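# Sort greasy jars into the tray, keep clean ones on mat

## Task

Several glass jars sit on a drying mat, and at least one of them is still greasy, though they all look alike. Move every greasy jar into the tray and leave each clean jar on the mat; a clean jar that ends up anywhere but the mat counts against you. When you finish, the tray must rest on the table rather than on the mat. A jar that is dropped and breaks fails the task. Nothing may be knocked or placed off the table. The result only counts if it holds once the robot lets go, so release everything and move the grippers away at the end.

## Robot and tools

Robot: two arms, left_arm and right_arm, each ending in a two-finger gripper. The names are not image sides. A loose object may occasionally get a brief push from outside.

Frame: a single scene frame shared by both arms, in metres. The origin sits on the table surface midway between the arms. +x points out across the table, +y toward left_arm, +z up. Orientations are quaternions written w first (qw, qx, qy, qz). On each gripper, +z runs along the fingers and the fingers close along its y axis. end_effector_position is the spot between the finger pads, roughly 1 cm short of the tips.

Row format: every motion argument is one flat row of 16 numbers covering both arms, even when only one moves: left_arm x, y, z, qw, qx, qy, qz, opening, then right_arm in the same order. x, y, z give an absolute target position for that gripper in the scene frame (metres). The quaternion is an absolute target orientation in the same frame. opening runs from -1 (closed) to +1 (fully open, 0.094 m). All of these are poses to go to, never offsets.

execute_actions(actions): actions is a list of up to 15 actions. Each action is a list of up to 15 rows, and each row runs for one control step of 1/30 s. If an action has fewer than 15 rows, its last row repeats to fill 15 steps. An empty list returns the current state and images without moving. A target more than 0.6 m from a gripper's current position along any of its own axes gets the action refused for both arms. A malformed action, or a first action failing that check against the last reported state, cancels the whole call.

move(target, speed, blocking): target is a single 16-number row as above. Each gripper follows a straight line to its pose, and both arms finish together within 0.5 to 10 s; anything longer stops at 10 s before arriving. speed is the top path speed in m/s (0.002 to 0.5, default 0.25); rotation is capped at twice that in rad/s. Openings are sent when the move begins. Paths ignore obstacles and the other arm, and grippers can lag, wander, or overshoot the speed, particularly with an arm near full extension. Faster contact and targets set deeper past a surface both mean harder impacts. blocking=false returns after 0.5 s while motion continues; until a result shows the move finished, call wait or stop before sending rows or another move.

wait(seconds): 0 to 10 s; arms keep their last command, and it returns early if a running move finishes. stop(): brakes a running move; it needs room to stop, and the fingers keep moving.

zoom_image(camera, region): enlarges part of the latest image from cam_head_left, cam_head_right, cam_high (504x504 each), cam_left_wrist or cam_right_wrist (616x616 fisheye). region is [x0, y0, x1, y1] in pixels, origin top-left, at most 504x504.

finished_scene(scene): ends the current scene, given its number, once the robot has held the last command. It cannot be reversed and reports whether the task succeeded.

Controller behaviour: each step, the commanded pose is clamped to within 70 mm and 16 degrees of the measured pose, then approached by damped inverse kinematics with position favoured over orientation. Far targets can need several actions, and after an action the arm stops at its last clamped pose, so send the remainder next. Motions commonly end a centimetre or more off target, usually low. Printed hand positions can be off, more so at long reach. To keep an orientation or keep an arm still, repeat the same exact pose and opening each call, taken from the result just before it was meant to stop, rather than the drifted reported quaternion.

Results: the state line gives each gripper's position and quaternion. Hand target lines show where the controller is now driving each gripper. grip_measured is the finger opening on the command scale (the last joint value gives it in metres); readings may be off by about 1 mm per gripper. To hold something, command about 0.03 below grip_measured for a firm grip, less for a lighter one. Step readings list positions at some steps; HELD with an arm label marks a step partly blocked for that arm. The move: line reports how it ended (done, off_target, moving, held, fault), active limits (paced means the pose was clamped; held means a check blocked steps, after which the arm may suddenly speed up), and each gripper's distance from its pose. A pose unreachable line means the clearance check altered or blocked that arm's command. FAULT lines report an arm stopping. MOTOR HOT appears from 85 °C; at 100 °C that arm drops what it holds and falls (OVER-TEMPERATURE FAULT), so avoid holding loads for long, including while thinking.

Joint limits (rad): waist -2.880 to 2.880, shoulder 0 to 3.142, elbow 0 to 3.019, wrist pitch -1.693 to 1.571, wrist yaw -1.571 to 1.571, wrist roll -2.094 to 2.094. Elbows stop just before straight.

Cautions: jars are glass, so lower and release them gently and never drop them. Do not push anything off the table, do not let the arms collide or press on each other, and avoid hard pushes or slams. Since greasiness is not visible, expect to learn it from handling (for example, a jar slipping in the grip). Keep the tray on the table, not on the mat. Finish with both grippers open and clear of every object. The simulation keeps running while you compose replies.

Each tool is called after ">>>" as a command line: name --argument value for each argument, lists and objects as JSON in quotes; but a table of rows of numbers goes row by row, as --pt "numbers of a row", without its own name.

## Session

>>> execute_actions --actions '[]'

Scene clock: 0.00 s.
left_arm: end_effector_position=(+0.3144, -0.5171, +0.3196) grip_measured=+1.000 end_effector_quat_wxyz=(-0.370, -0.502, -0.434, +0.650) | right_arm: end_effector_position=(+0.1147, -0.5538, +0.1045) grip_measured=+1.000 end_effector_quat_wxyz=(+0.161, +0.971, +0.152, +0.086)
Joint positions: left_arm=[-1.068  2.117  1.758  0.556  0.912 -0.351  0.094] | right_arm=[-1.153  1.088  0.647 -0.78  -0.114  1.6    0.094]
Joint velocities: left_arm=[-0.005 -0.005 -0.002 -0.002  0.037  0.037  0.   ] | right_arm=[-0.005 -0.024  0.007 -0.012  0.051  0.051  0.   ]
Motor temperatures (°C, as the motors report them): left_arm=[25 24 26 26 24 26] | right_arm=[25 26 26 26 27 25]
Hand target (left_arm): +0.315, -0.518, +0.342; -0.384, -0.503, -0.418, +0.652
Hand target (right_arm): +0.117, -0.561, +0.111; +0.169, +0.970, +0.152, +0.087

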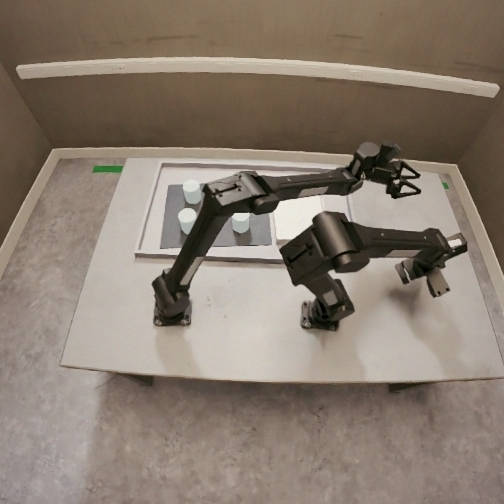

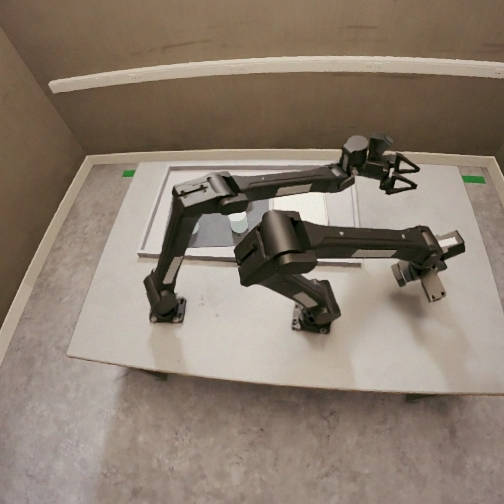

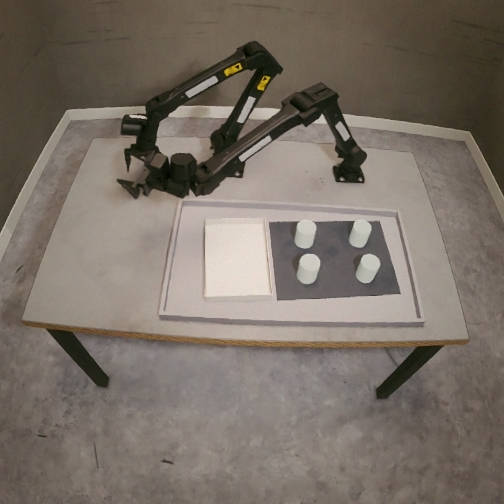

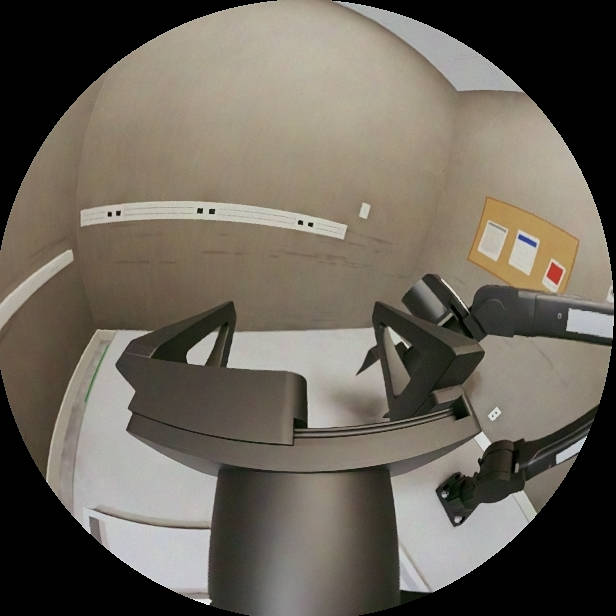

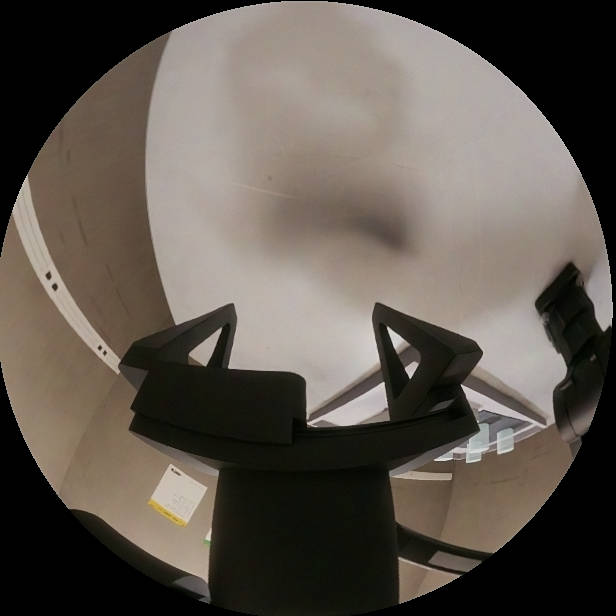

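>>> zoom_image --camera "cam_high" --region '[150, 180, 440, 340]'

>>> zoom_image --camera "cam_head_left" --region '[120, 140, 370, 340]'

Region (150, 180, 440, 340) of cam_high's 504x504 image, scaled by 1.738, with more detail than that image has; it fills the top 278 rows of this view, and the rest is white.

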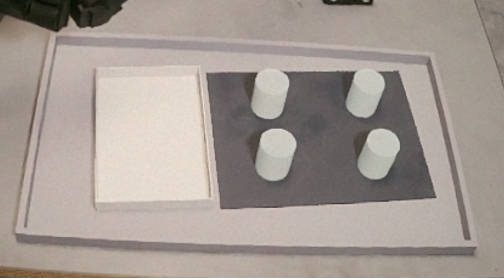

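Region (120, 140, 370, 340) of cam_head_left's 504x504 image, scaled by 2.016, with more detail than that image has; it fills the top 403 rows of this view, and the rest is white.

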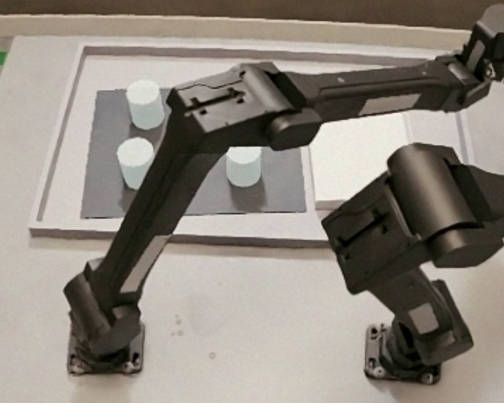

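>>> move --target '[0.33,0.15,0.30,0,0,1,0,1,0.1147,-0.5538,0.1045,0.161,0.971,0.152,0.086,1]' --speed 0.3

action 0: the call puts the target (left_arm/x, left_arm/y, left_arm/z) 0.632 m from left_arm's end_effector_position in the last result along the gripper's own z axis as it stood there; a target may be at most 0.6 m away along each of those axes, so nothing of the call was run and nothing moved. Command a nearer target, and go on from there in a later call.

>>> move --target '[0.36,0.03,0.30,0,0,1,0,1,0.1147,-0.5538,0.1045,0.161,0.971,0.152,0.086,1]' --speed 0.3

Scene clock: 4.67 s.
left_arm: end_effector_position=(+0.3477, +0.0327, +0.2802) grip_measured=+1.000 end_effector_quat_wxyz=(-0.021, +0.018, +1.000, +0.011) | right_arm: end_effector_position=(+0.1147, -0.5538, +0.1045) grip_measured=+1.000 end_effector_quat_wxyz=(+0.161, +0.971, +0.152, +0.086)
Joint positions: left_arm=[-0.584  1.457  1.486 -1.648  0.001 -0.469  0.094] | right_arm=[-1.153  1.088  0.647 -0.78  -0.114  1.6    0.094]
Joint velocities: left_arm=[-0.015 -0.015  0.002 -0.012  0.037 -0.037  0.   ] | right_arm=[-0.015 -0.015 -0.007 -0.017 -0.007 -0.139  0.   ]
Motor temperatures (°C, as the motors report them): left_arm=[25 25 27 26 24 26] | right_arm=[25 26 27 26 27 25]
Hand target (left_arm): +0.360, +0.031, +0.296; -0.006, +0.009, +1.000, +0.004
Hand target (right_arm): +0.115, -0.554, +0.104; +0.161, +0.971, +0.152, +0.086
Off the commanded pose (left_arm): 0.023 m, 3 deg.
Off the commanded pose (right_arm): 0.000 m, 0 deg.
move: off_target (left_arm)

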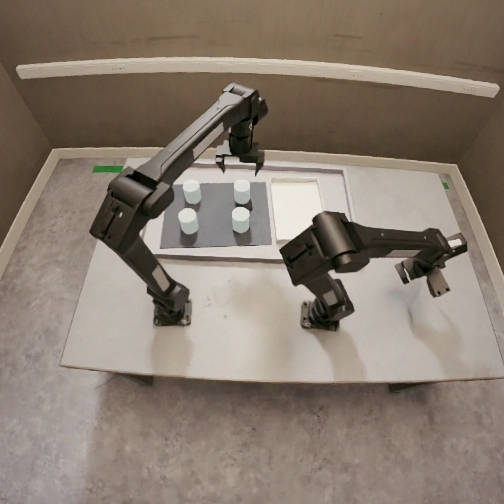

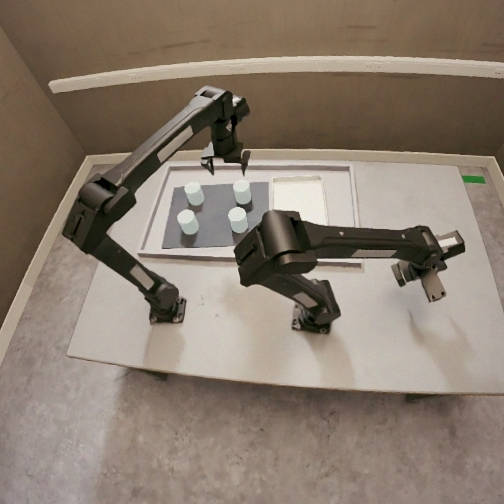

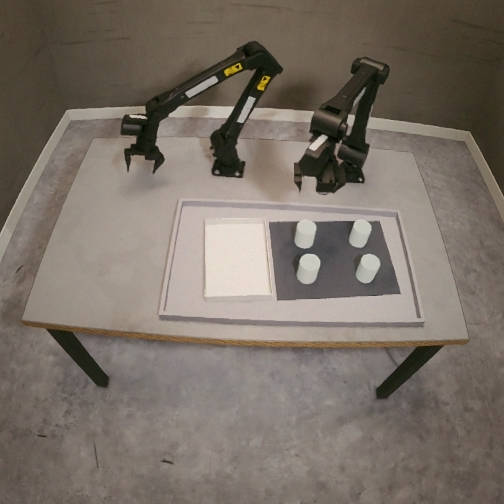

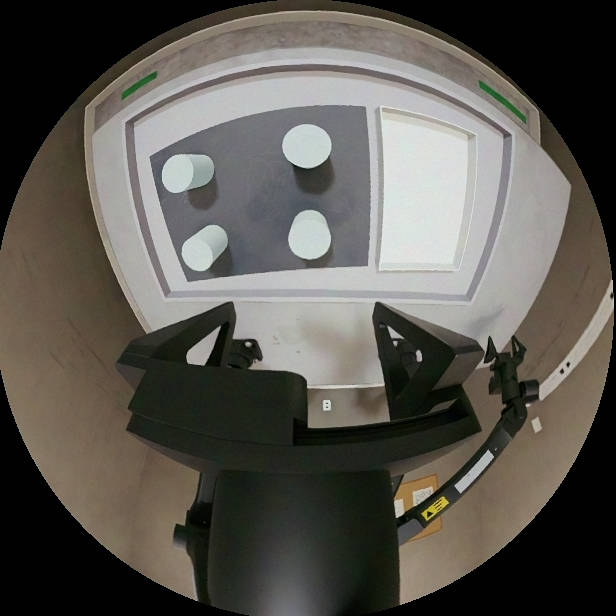

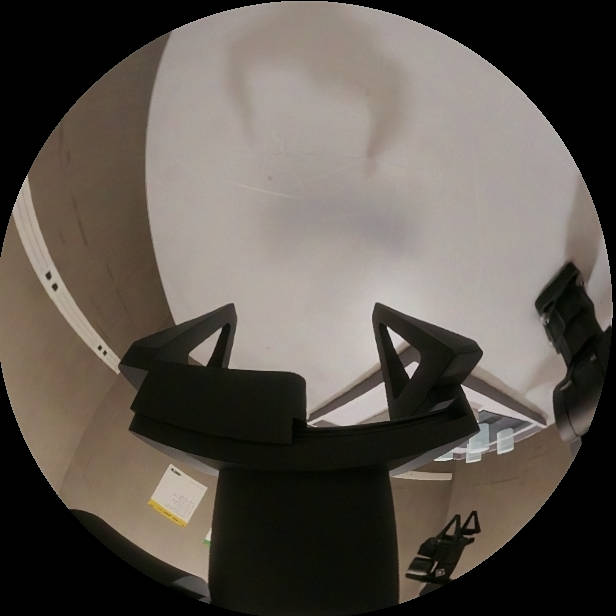

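>>> zoom_image --camera "cam_left_wrist" --region '[130, 80, 500, 320]'

Region (130, 80, 500, 320) of cam_left_wrist's 616x616 image, scaled by 1.362, with more detail than that image has; it fills the top 327 rows of this view, and the rest is white.

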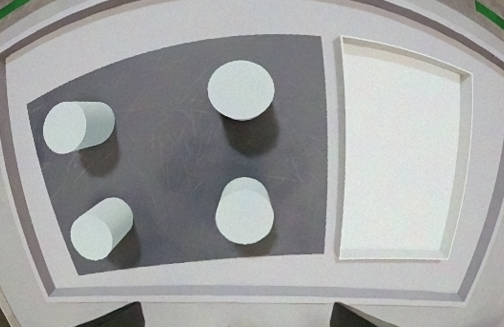

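>>> move --target '[0.31,0.025,0.15,0,0,1,0,1,0.1147,-0.5538,0.1045,0.161,0.971,0.152,0.086,1]' --speed 0.2

Scene clock: 6.17 s.
left_arm: end_effector_position=(+0.3113, +0.0307, +0.1394) grip_measured=+1.000 end_effector_quat_wxyz=(-0.017, -0.002, +1.000, +0.010) | right_arm: end_effector_position=(+0.1147, -0.5538, +0.1045) grip_measured=+1.000 end_effector_quat_wxyz=(+0.161, +0.971, +0.152, +0.086)
Joint positions: left_arm=[-0.634  1.431  1.084 -1.263  0.001 -0.56   0.094] | right_arm=[-1.153  1.088  0.647 -0.78  -0.114  1.6    0.094]
Joint velocities: left_arm=[-0.015 -0.005  0.012 -0.002 -0.022 -0.051  0.   ] | right_arm=[-0.015 -0.005  0.002 -0.002 -0.037 -0.051  0.   ]
Motor temperatures (°C, as the motors report them): left_arm=[25 25 28 26 24 26] | right_arm=[25 26 27 26 27 25]
Hand target (left_arm): +0.312, +0.024, +0.149; -0.000, +0.000, +1.000, -0.000
Hand target (right_arm): +0.115, -0.554, +0.104; +0.161, +0.971, +0.152, +0.086
Off the commanded pose (left_arm): 0.012 m, 2 deg.
Off the commanded pose (right_arm): 0.000 m, 0 deg.
move: off_target (left_arm)

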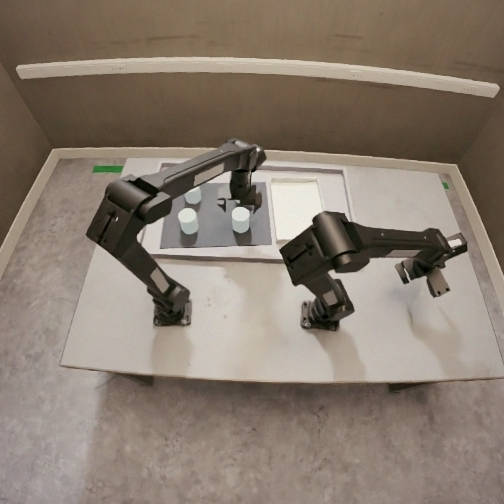

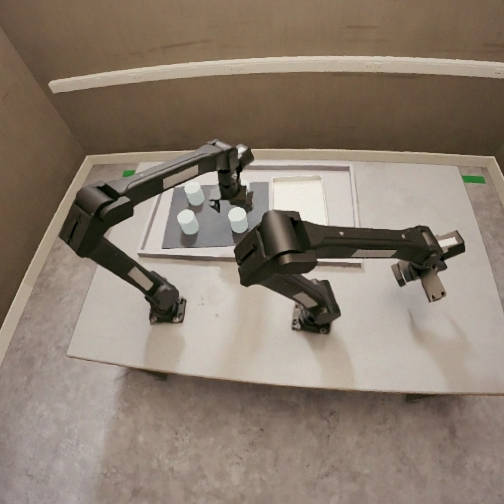

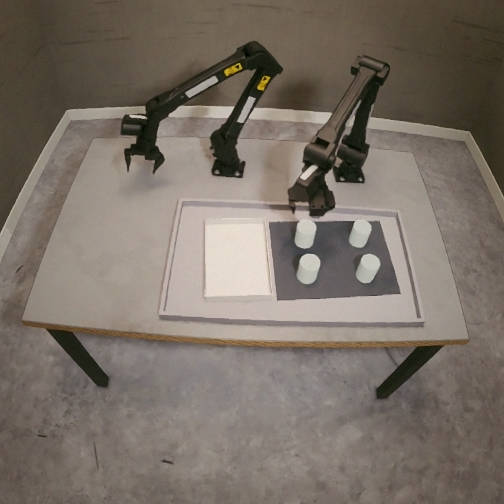

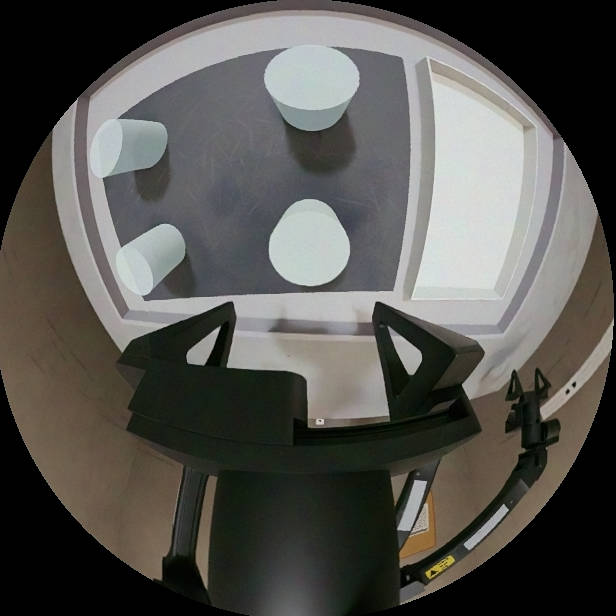

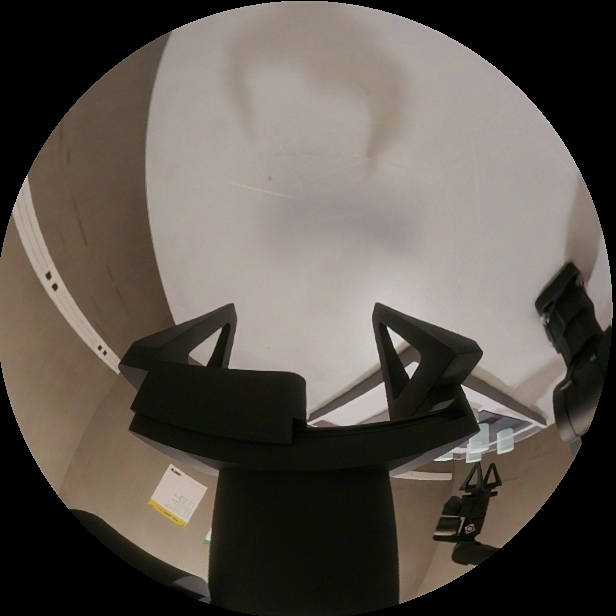

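>>> move --target '[0.33,0.022,0.11,0,0,1,0,1,0.1147,-0.5538,0.1045,0.161,0.971,0.152,0.086,1]' --speed 0.1

Scene clock: 7.37 s.
left_arm: end_effector_position=(+0.3265, +0.0213, +0.1127) grip_measured=+1.000 end_effector_quat_wxyz=(-0.002, -0.001, +1.000, +0.001) | right_arm: end_effector_position=(+0.1147, -0.5538, +0.1045) grip_measured=+1.000 end_effector_quat_wxyz=(+0.161, +0.971, +0.152, +0.086)
Joint positions: left_arm=[-0.634  1.482  1.064 -1.157  0.001 -0.559  0.094] | right_arm=[-1.153  1.088  0.647 -0.78  -0.114  1.6    0.094]
Joint velocities: left_arm=[-0.005  0.005 -0.012  0.012 -0.037 -0.007  0.   ] | right_arm=[ 0.005  0.005 -0.007  0.002  0.007  0.022  0.   ]
Motor temperatures (°C, as the motors report them): left_arm=[25 25 28 26 24 26] | right_arm=[25 26 28 26 27 25]
Hand target (left_arm): +0.330, +0.022, +0.110; +0.000, -0.000, +1.000, +0.000
Hand target (right_arm): +0.115, -0.554, +0.104; +0.161, +0.971, +0.152, +0.086
Off the commanded pose (left_arm): 0.005 m, 0 deg.
Off the commanded pose (right_arm): 0.000 m, 0 deg.
move: done

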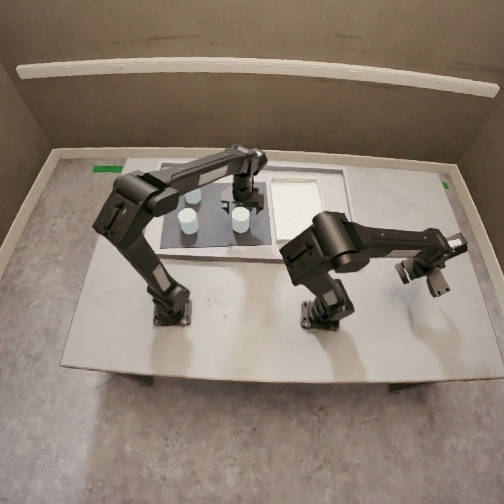

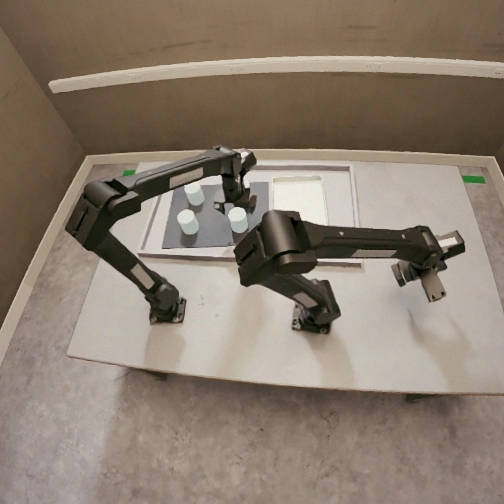

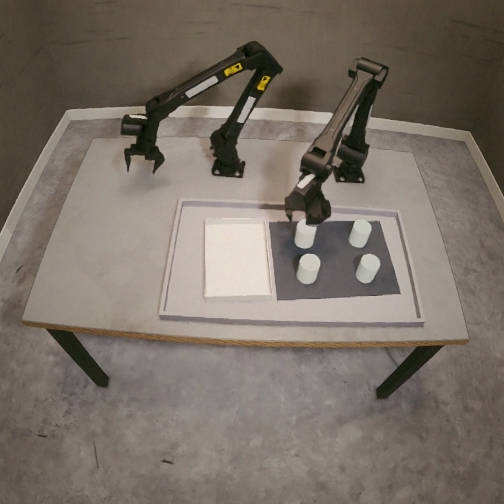

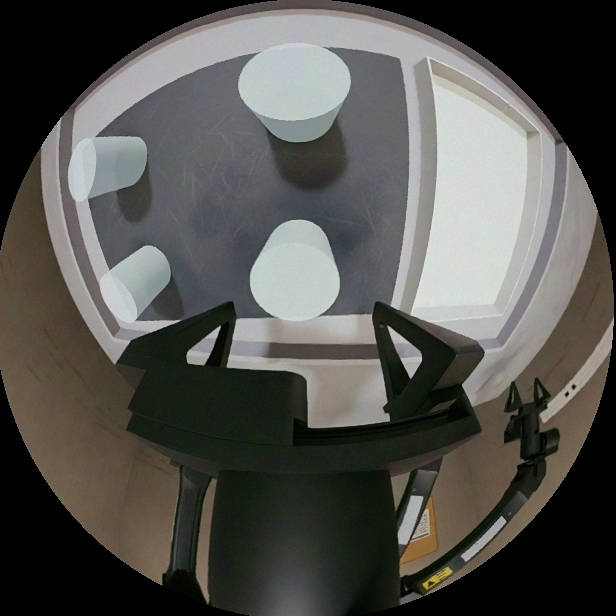

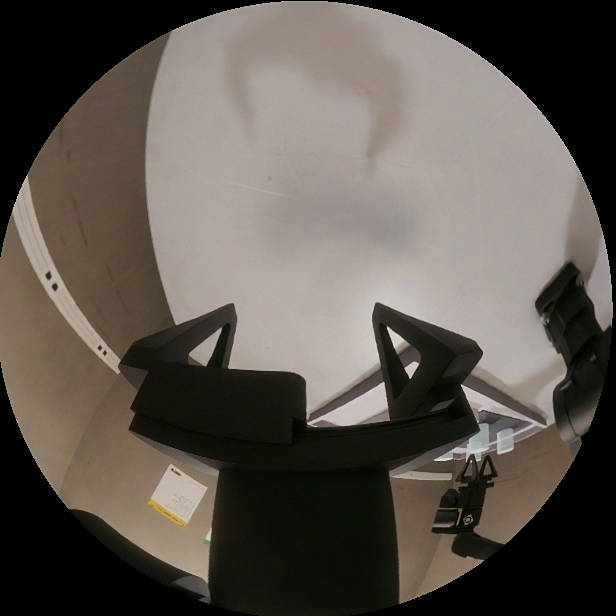

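>>> move --target '[0.333,0.030,0.075,0,0,1,0,1,0.1147,-0.5538,0.1045,0.161,0.971,0.152,0.086,1]' --speed 0.06

Scene clock: 8.47 s.
left_arm: end_effector_position=(+0.3281, +0.0255, +0.0789) grip_measured=+1.000 end_effector_quat_wxyz=(-0.001, +0.003, +1.000, -0.000) | right_arm: end_effector_position=(+0.1147, -0.5538, +0.1045) grip_measured=+1.000 end_effector_quat_wxyz=(+0.161, +0.971, +0.152, +0.086)
Joint positions: left_arm=[-0.623  1.52   1.007 -1.059  0.001 -0.538  0.094] | right_arm=[-1.153  1.088  0.647 -0.78  -0.114  1.6    0.094]
Joint velocities: left_arm=[-0.005 -0.005 -0.002  0.012 -0.007  0.022  0.   ] | right_arm=[-0.005 -0.005 -0.017  0.007 -0.051 -0.007  0.   ]
Motor temperatures (°C, as the motors report them): left_arm=[25 25 28 26 24 26] | right_arm=[25 26 28 26 27 25]
Hand target (left_arm): +0.334, +0.030, +0.075; +0.000, +0.000, +1.000, +0.000
Hand target (right_arm): +0.115, -0.554, +0.104; +0.161, +0.971, +0.152, +0.086
Off the commanded pose (left_arm): 0.008 m, 0 deg.
Off the commanded pose (right_arm): 0.000 m, 0 deg.
move: done

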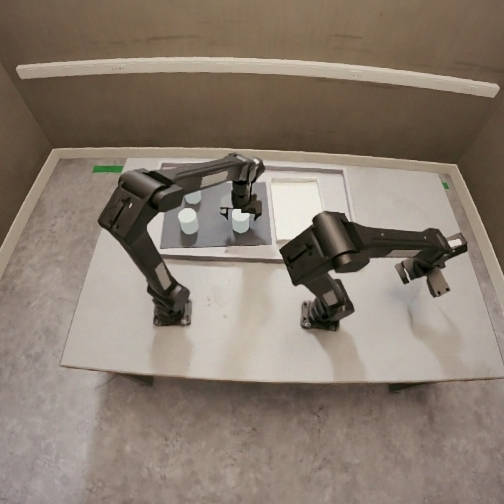

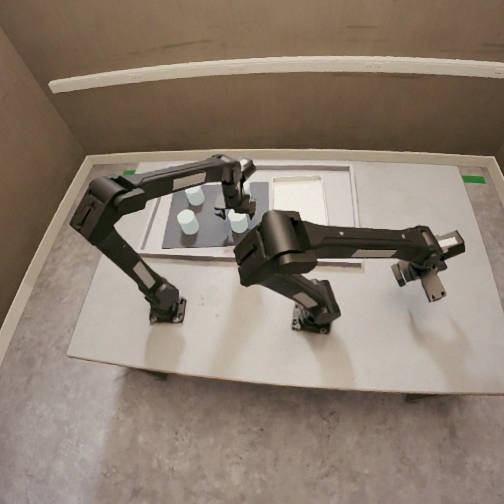

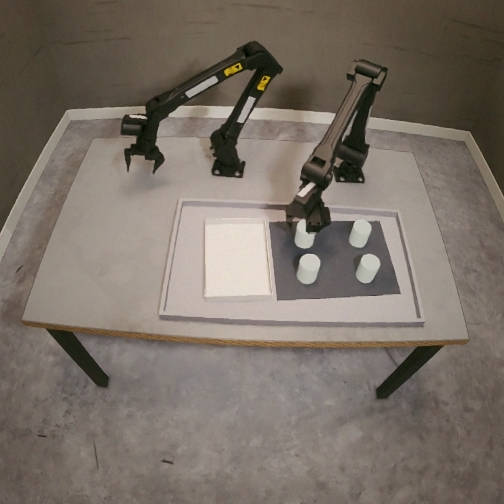

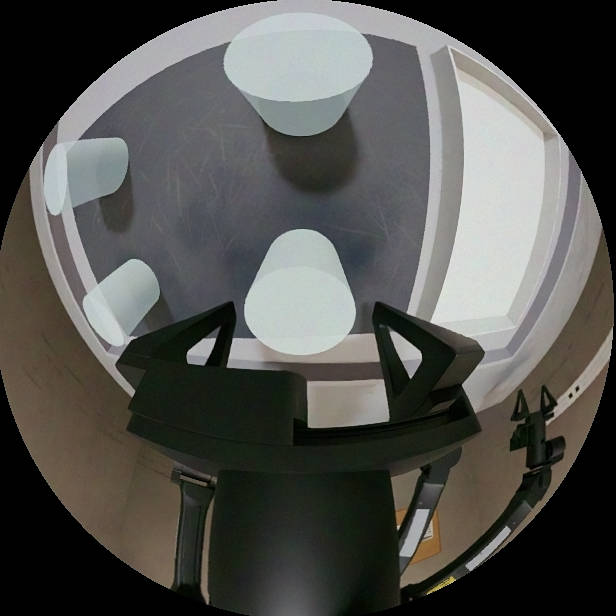

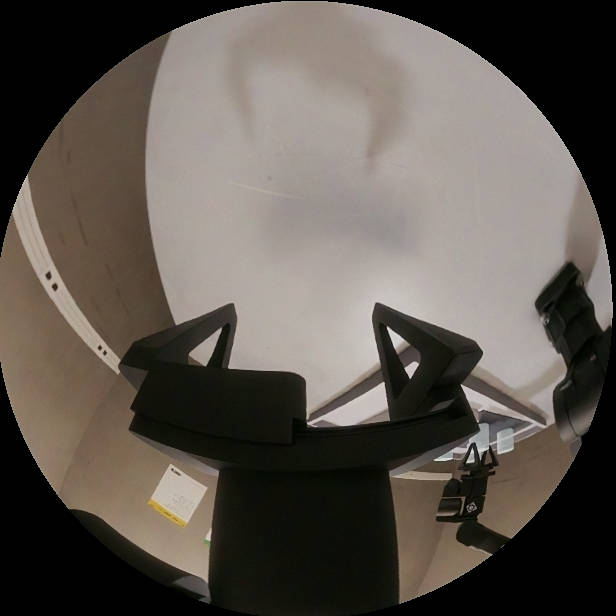

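>>> move --target '[0.335,0.034,0.042,0,0,1,0,1,0.1147,-0.5538,0.1045,0.161,0.971,0.152,0.086,1]' --speed 0.05

Scene clock: 9.67 s.
left_arm: end_effector_position=(+0.3310, +0.0292, +0.0467) grip_measured=+1.000 end_effector_quat_wxyz=(-0.000, +0.003, +1.000, -0.001) | right_arm: end_effector_position=(+0.1147, -0.5538, +0.1045) grip_measured=+1.000 end_effector_quat_wxyz=(+0.161, +0.971, +0.152, +0.086)
Joint positions: left_arm=[-0.612  1.569  0.965 -0.966  0.001 -0.527  0.094] | right_arm=[-1.153  1.088  0.647 -0.78  -0.114  1.6    0.094]
Joint velocities: left_arm=[ 0.015 -0.015  0.007 -0.002  0.007  0.066  0.   ] | right_arm=[-0.005  0.005 -0.007 -0.002  0.051  0.051  0.   ]
Motor temperatures (°C, as the motors report them): left_arm=[25 25 28 26 24 26] | right_arm=[25 26 28 26 27 25]
Hand target (left_arm): +0.336, +0.034, +0.042; +0.000, -0.000, +1.000, +0.000
Hand target (right_arm): +0.115, -0.554, +0.104; +0.161, +0.971, +0.152, +0.086
Off the commanded pose (left_arm): 0.008 m, 0 deg.
Off the commanded pose (right_arm): 0.000 m, 0 deg.
move: done

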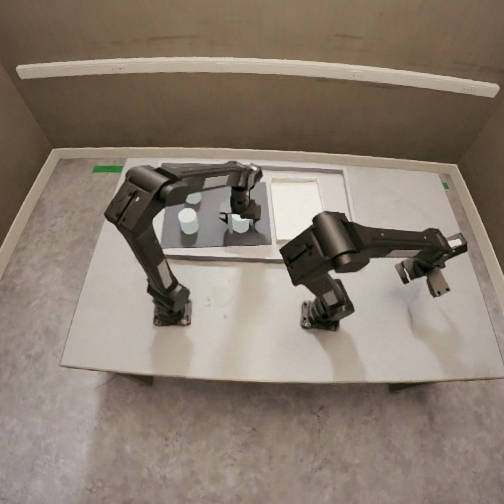

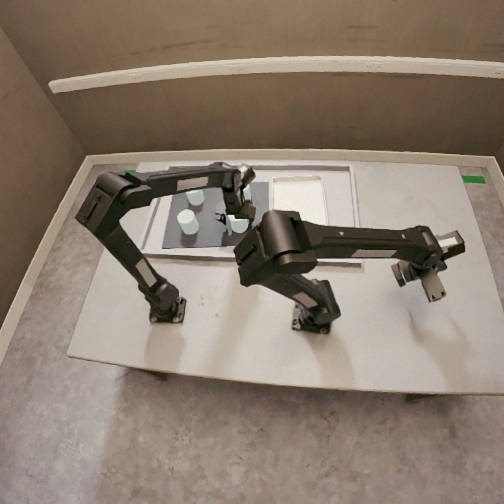

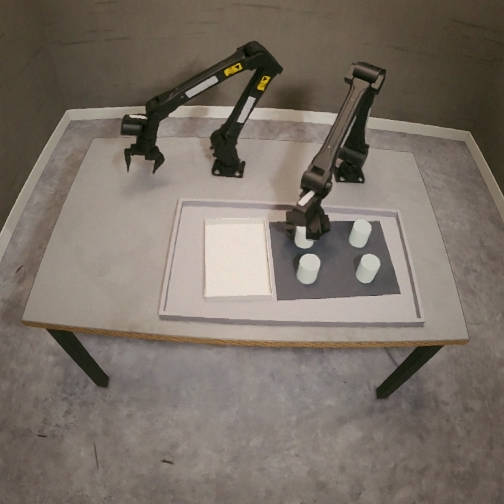

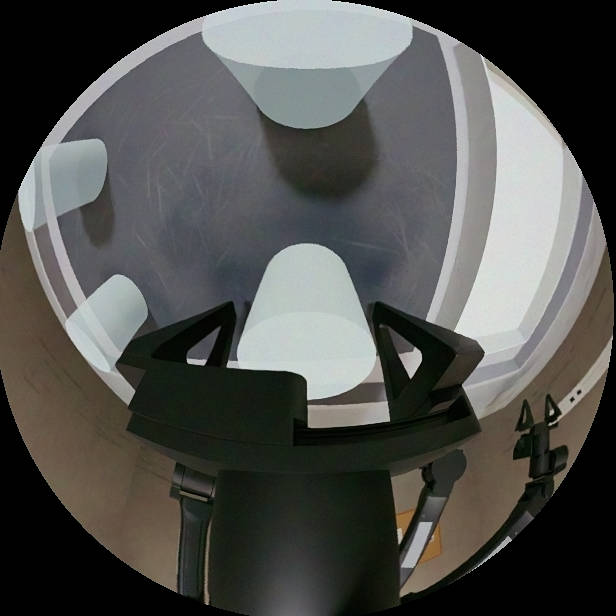

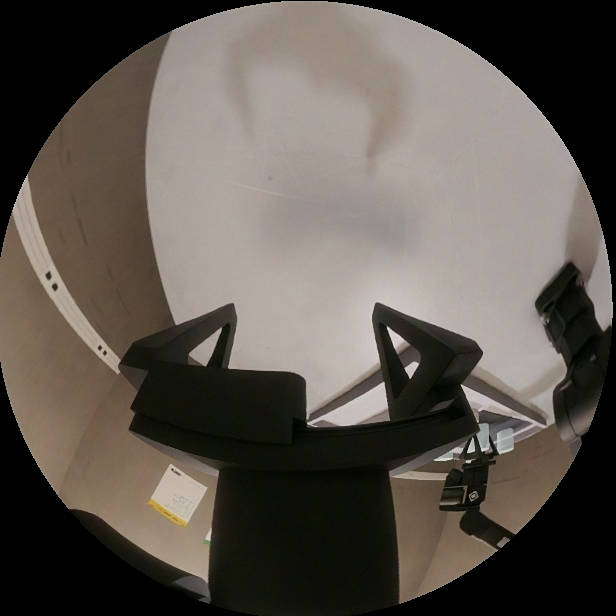

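>>> execute_actions --actions '[[[0.336,0.034,0.042,0,0,1,0,0.45,0.1147,-0.5538,0.1045,0.161,0.971,0.152,0.086,1]],[[0.336,0.034,0.042,0,0,1,0,0.40,0.1147,-0.5538,0.1045,0.161,0.971,0.152,0.086,1]]]'

Scene clock: 10.83 s.
left_arm: end_effector_position=(+0.3310, +0.0292, +0.0467) grip_measured=+0.402 end_effector_quat_wxyz=(-0.000, +0.004, +1.000, -0.001) | right_arm: end_effector_position=(+0.1147, -0.5538, +0.1045) grip_measured=+1.000 end_effector_quat_wxyz=(+0.161, +0.971, +0.152, +0.086)
Joint positions: left_arm=[-0.612  1.569  0.965 -0.966  0.001 -0.525  0.066] | right_arm=[-1.153  1.088  0.647 -0.78  -0.114  1.6    0.094]
Joint velocities: left_arm=[ 0.005  0.015 -0.012 -0.002  0.051 -0.037  0.   ] | right_arm=[-0.015 -0.015 -0.002 -0.012 -0.037  0.037  0.   ]
Motor temperatures (°C, as the motors report them): left_arm=[25 25 28 26 24 26] | right_arm=[25 26 28 26 27 25]
Hand target (left_arm): +0.336, +0.034, +0.042; +0.000, -0.000, +1.000, +0.000
Hand target (right_arm): +0.115, -0.554, +0.104; +0.161, +0.971, +0.152, +0.086
Off the commanded pose (left_arm): 0.008 m, 0 deg.
Off the commanded pose (right_arm): 0.000 m, 0 deg.
Step readings (end_effector_position; steps 1 to 15: 1st action; 16 to 30: 2nd action):
0: left_arm (+0.3310, +0.0292, +0.0467) | right_arm (+0.1147, -0.5538, +0.1045)
1: left_arm (+0.3310, +0.0292, +0.0467) | right_arm (+0.1147, -0.5538, +0.1045)
2: left_arm (+0.3310, +0.0292, +0.0467) | right_arm (+0.1147, -0.5538, +0.1045)
4: left_arm (+0.3310, +0.0292, +0.0467) | right_arm (+0.1147, -0.5538, +0.1045)
8: left_arm (+0.3310, +0.0292, +0.0467) | right_arm (+0.1147, -0.5538, +0.1045)
15: left_arm (+0.3310, +0.0292, +0.0467) | right_arm (+0.1147, -0.5538, +0.1045)
16: left_arm (+0.3310, +0.0292, +0.0467) | right_arm (+0.1147, -0.5538, +0.1045)
17: left_arm (+0.3310, +0.0292, +0.0467) | right_arm (+0.1147, -0.5538, +0.1045)
19: left_arm (+0.3310, +0.0292, +0.0467) | right_arm (+0.1147, -0.5538, +0.1045)
23: left_arm (+0.3310, +0.0292, +0.0467) | right_arm (+0.1147, -0.5538, +0.1045)
30: end_effector_position above

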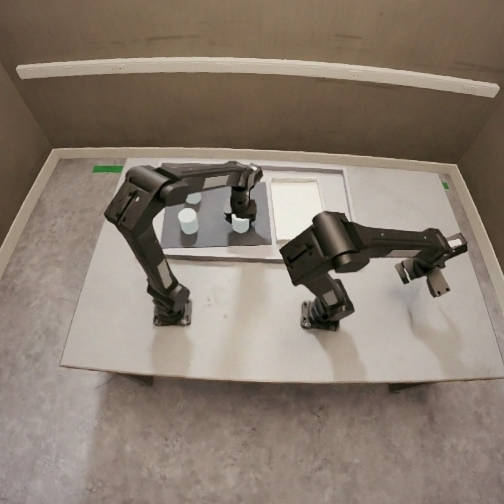

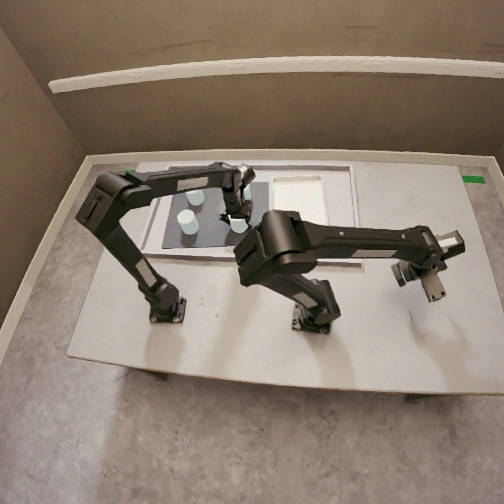

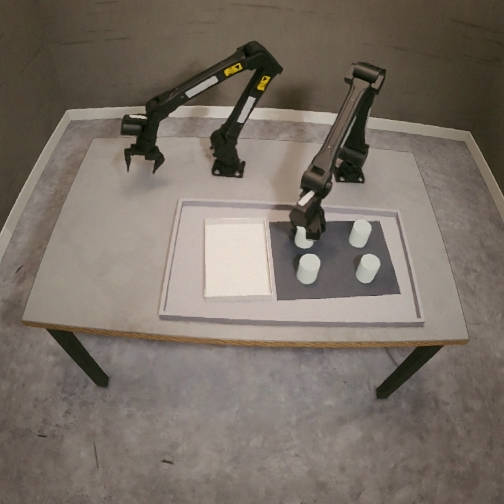

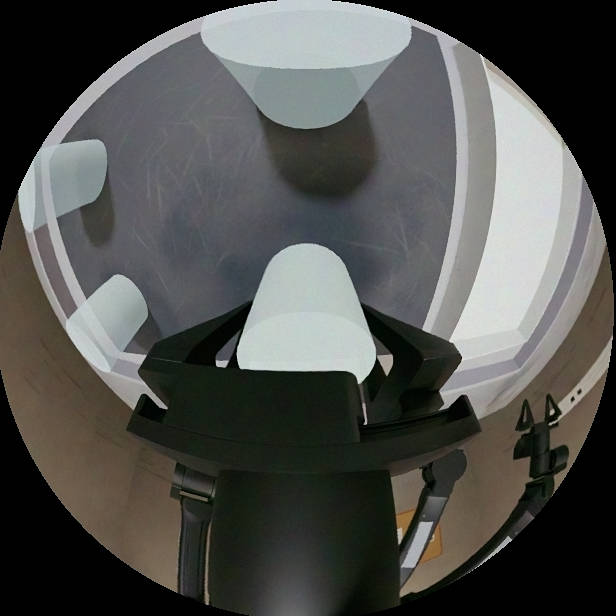

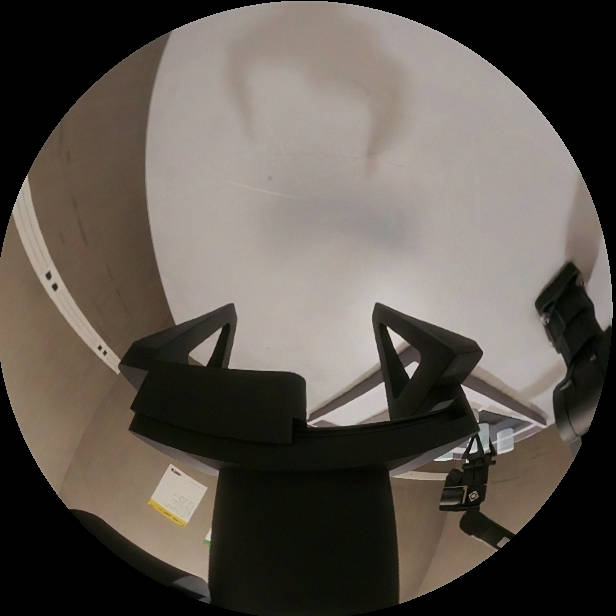

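>>> execute_actions --actions '[[[0.336,0.034,0.042,0,0,1,0,0.37,0.1147,-0.5538,0.1045,0.161,0.971,0.152,0.086,1],[0.336,0.034,0.042,0,0,1,0,0.35,0.1147,-0.5538,0.1045,0.161,0.971,0.152,0.086,1],[0.336,0.034,0.042,0,0,1,0,0.33,0.1147,-0.5538,0.1045,0.161,0.971,0.152,0.086,1],[0.336,0.034,0.042,0,0,1,0,0.32,0.1147,-0.5538,0.1045,0.161,0.971,0.152,0.086,1],[0.336,0.034,0.042,0,0,1,0,0.31,0.1147,-0.5538,0.1045,0.161,0.971,0.152,0.086,1],[0.336,0.034,0.042,0,0,1,0,0.30,0.1147,-0.5538,0.1045,0.161,0.971,0.152,0.086,1]]]'

Scene clock: 11.43 s.
left_arm: end_effector_position=(+0.3311, +0.0291, +0.0467) grip_measured=+0.317 end_effector_quat_wxyz=(+0.000, +0.004, +1.000, -0.001) | right_arm: end_effector_position=(+0.1147, -0.5538, +0.1045) grip_measured=+1.000 end_effector_quat_wxyz=(+0.161, +0.971, +0.152, +0.086)
Joint positions: left_arm=[-0.612  1.569  0.965 -0.966  0.001 -0.525  0.062] | right_arm=[-1.153  1.088  0.647 -0.78  -0.114  1.6    0.094]
Joint velocities: left_arm=[-0.024 -0.005  0.007  0.002  0.066  0.051 -0.   ] | right_arm=[0.005 0.005 0.002 0.002 0.007 0.037 0.   ]
Motor temperatures (°C, as the motors report them): left_arm=[25 25 28 26 24 26] | right_arm=[25 26 28 26 27 25]
Hand target (left_arm): +0.336, +0.034, +0.042; +0.000, +0.000, +1.000, +0.000
Hand target (right_arm): +0.115, -0.554, +0.104; +0.161, +0.971, +0.152, +0.086
Off the commanded pose (left_arm): 0.008 m, 0 deg.
Off the commanded pose (right_arm): 0.000 m, 0 deg.
Step readings (end_effector_position):
0: left_arm (+0.3310, +0.0292, +0.0467) | right_arm (+0.1147, -0.5538, +0.1045)
1: left_arm (+0.3310, +0.0292, +0.0467) | right_arm (+0.1147, -0.5538, +0.1045)
2: left_arm (+0.3311, +0.0291, +0.0467) | right_arm (+0.1147, -0.5538, +0.1045)
4: left_arm (+0.3311, +0.0291, +0.0467) | right_arm (+0.1147, -0.5538, +0.1045)
8: left_arm (+0.3311, +0.0291, +0.0467) | right_arm (+0.1147, -0.5538, +0.1045)
15: end_effector_position above

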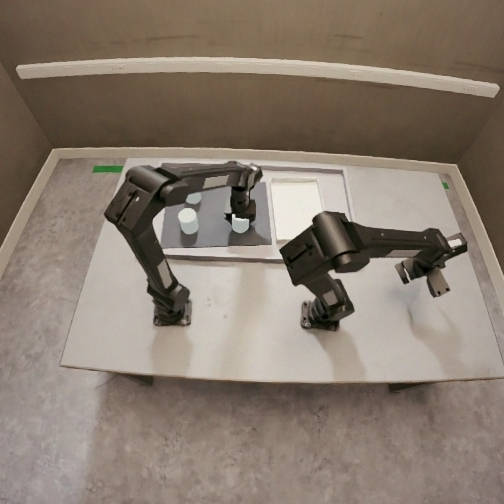

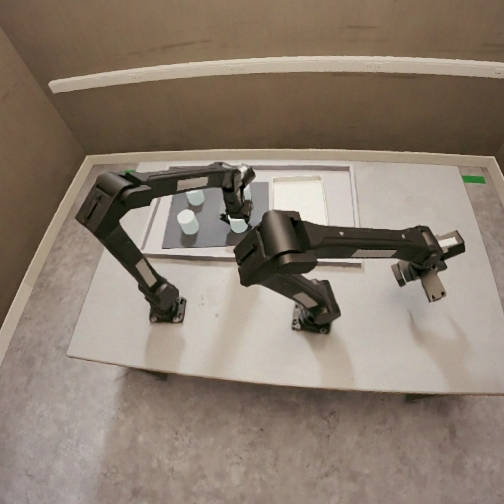

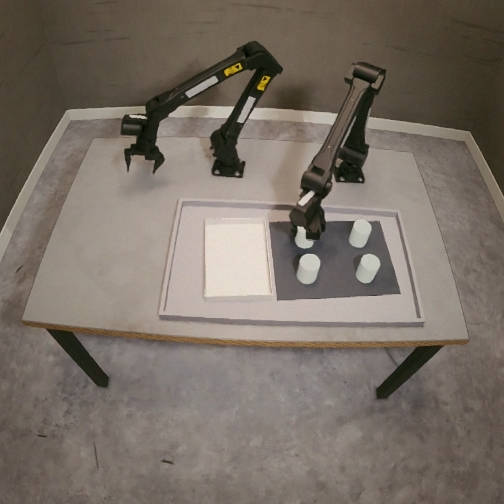

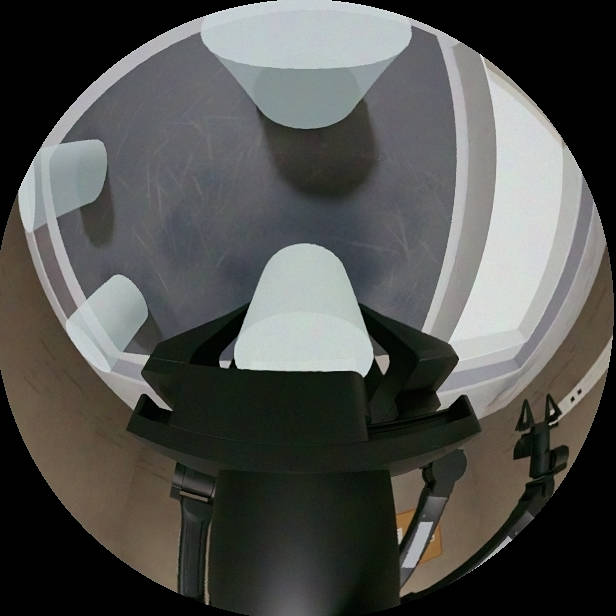

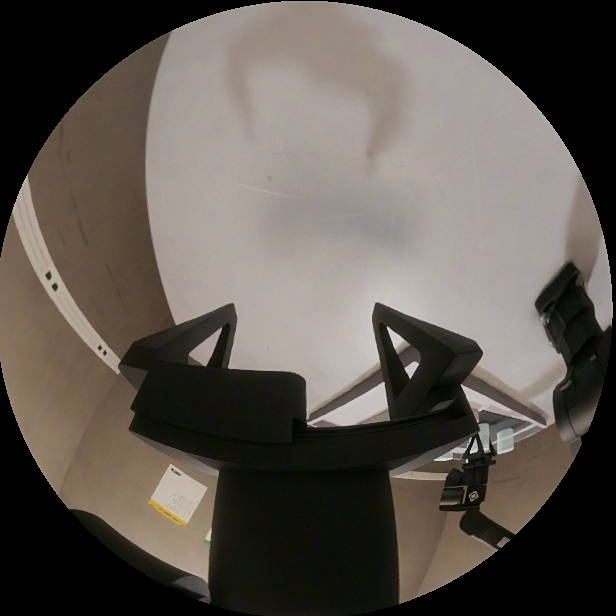

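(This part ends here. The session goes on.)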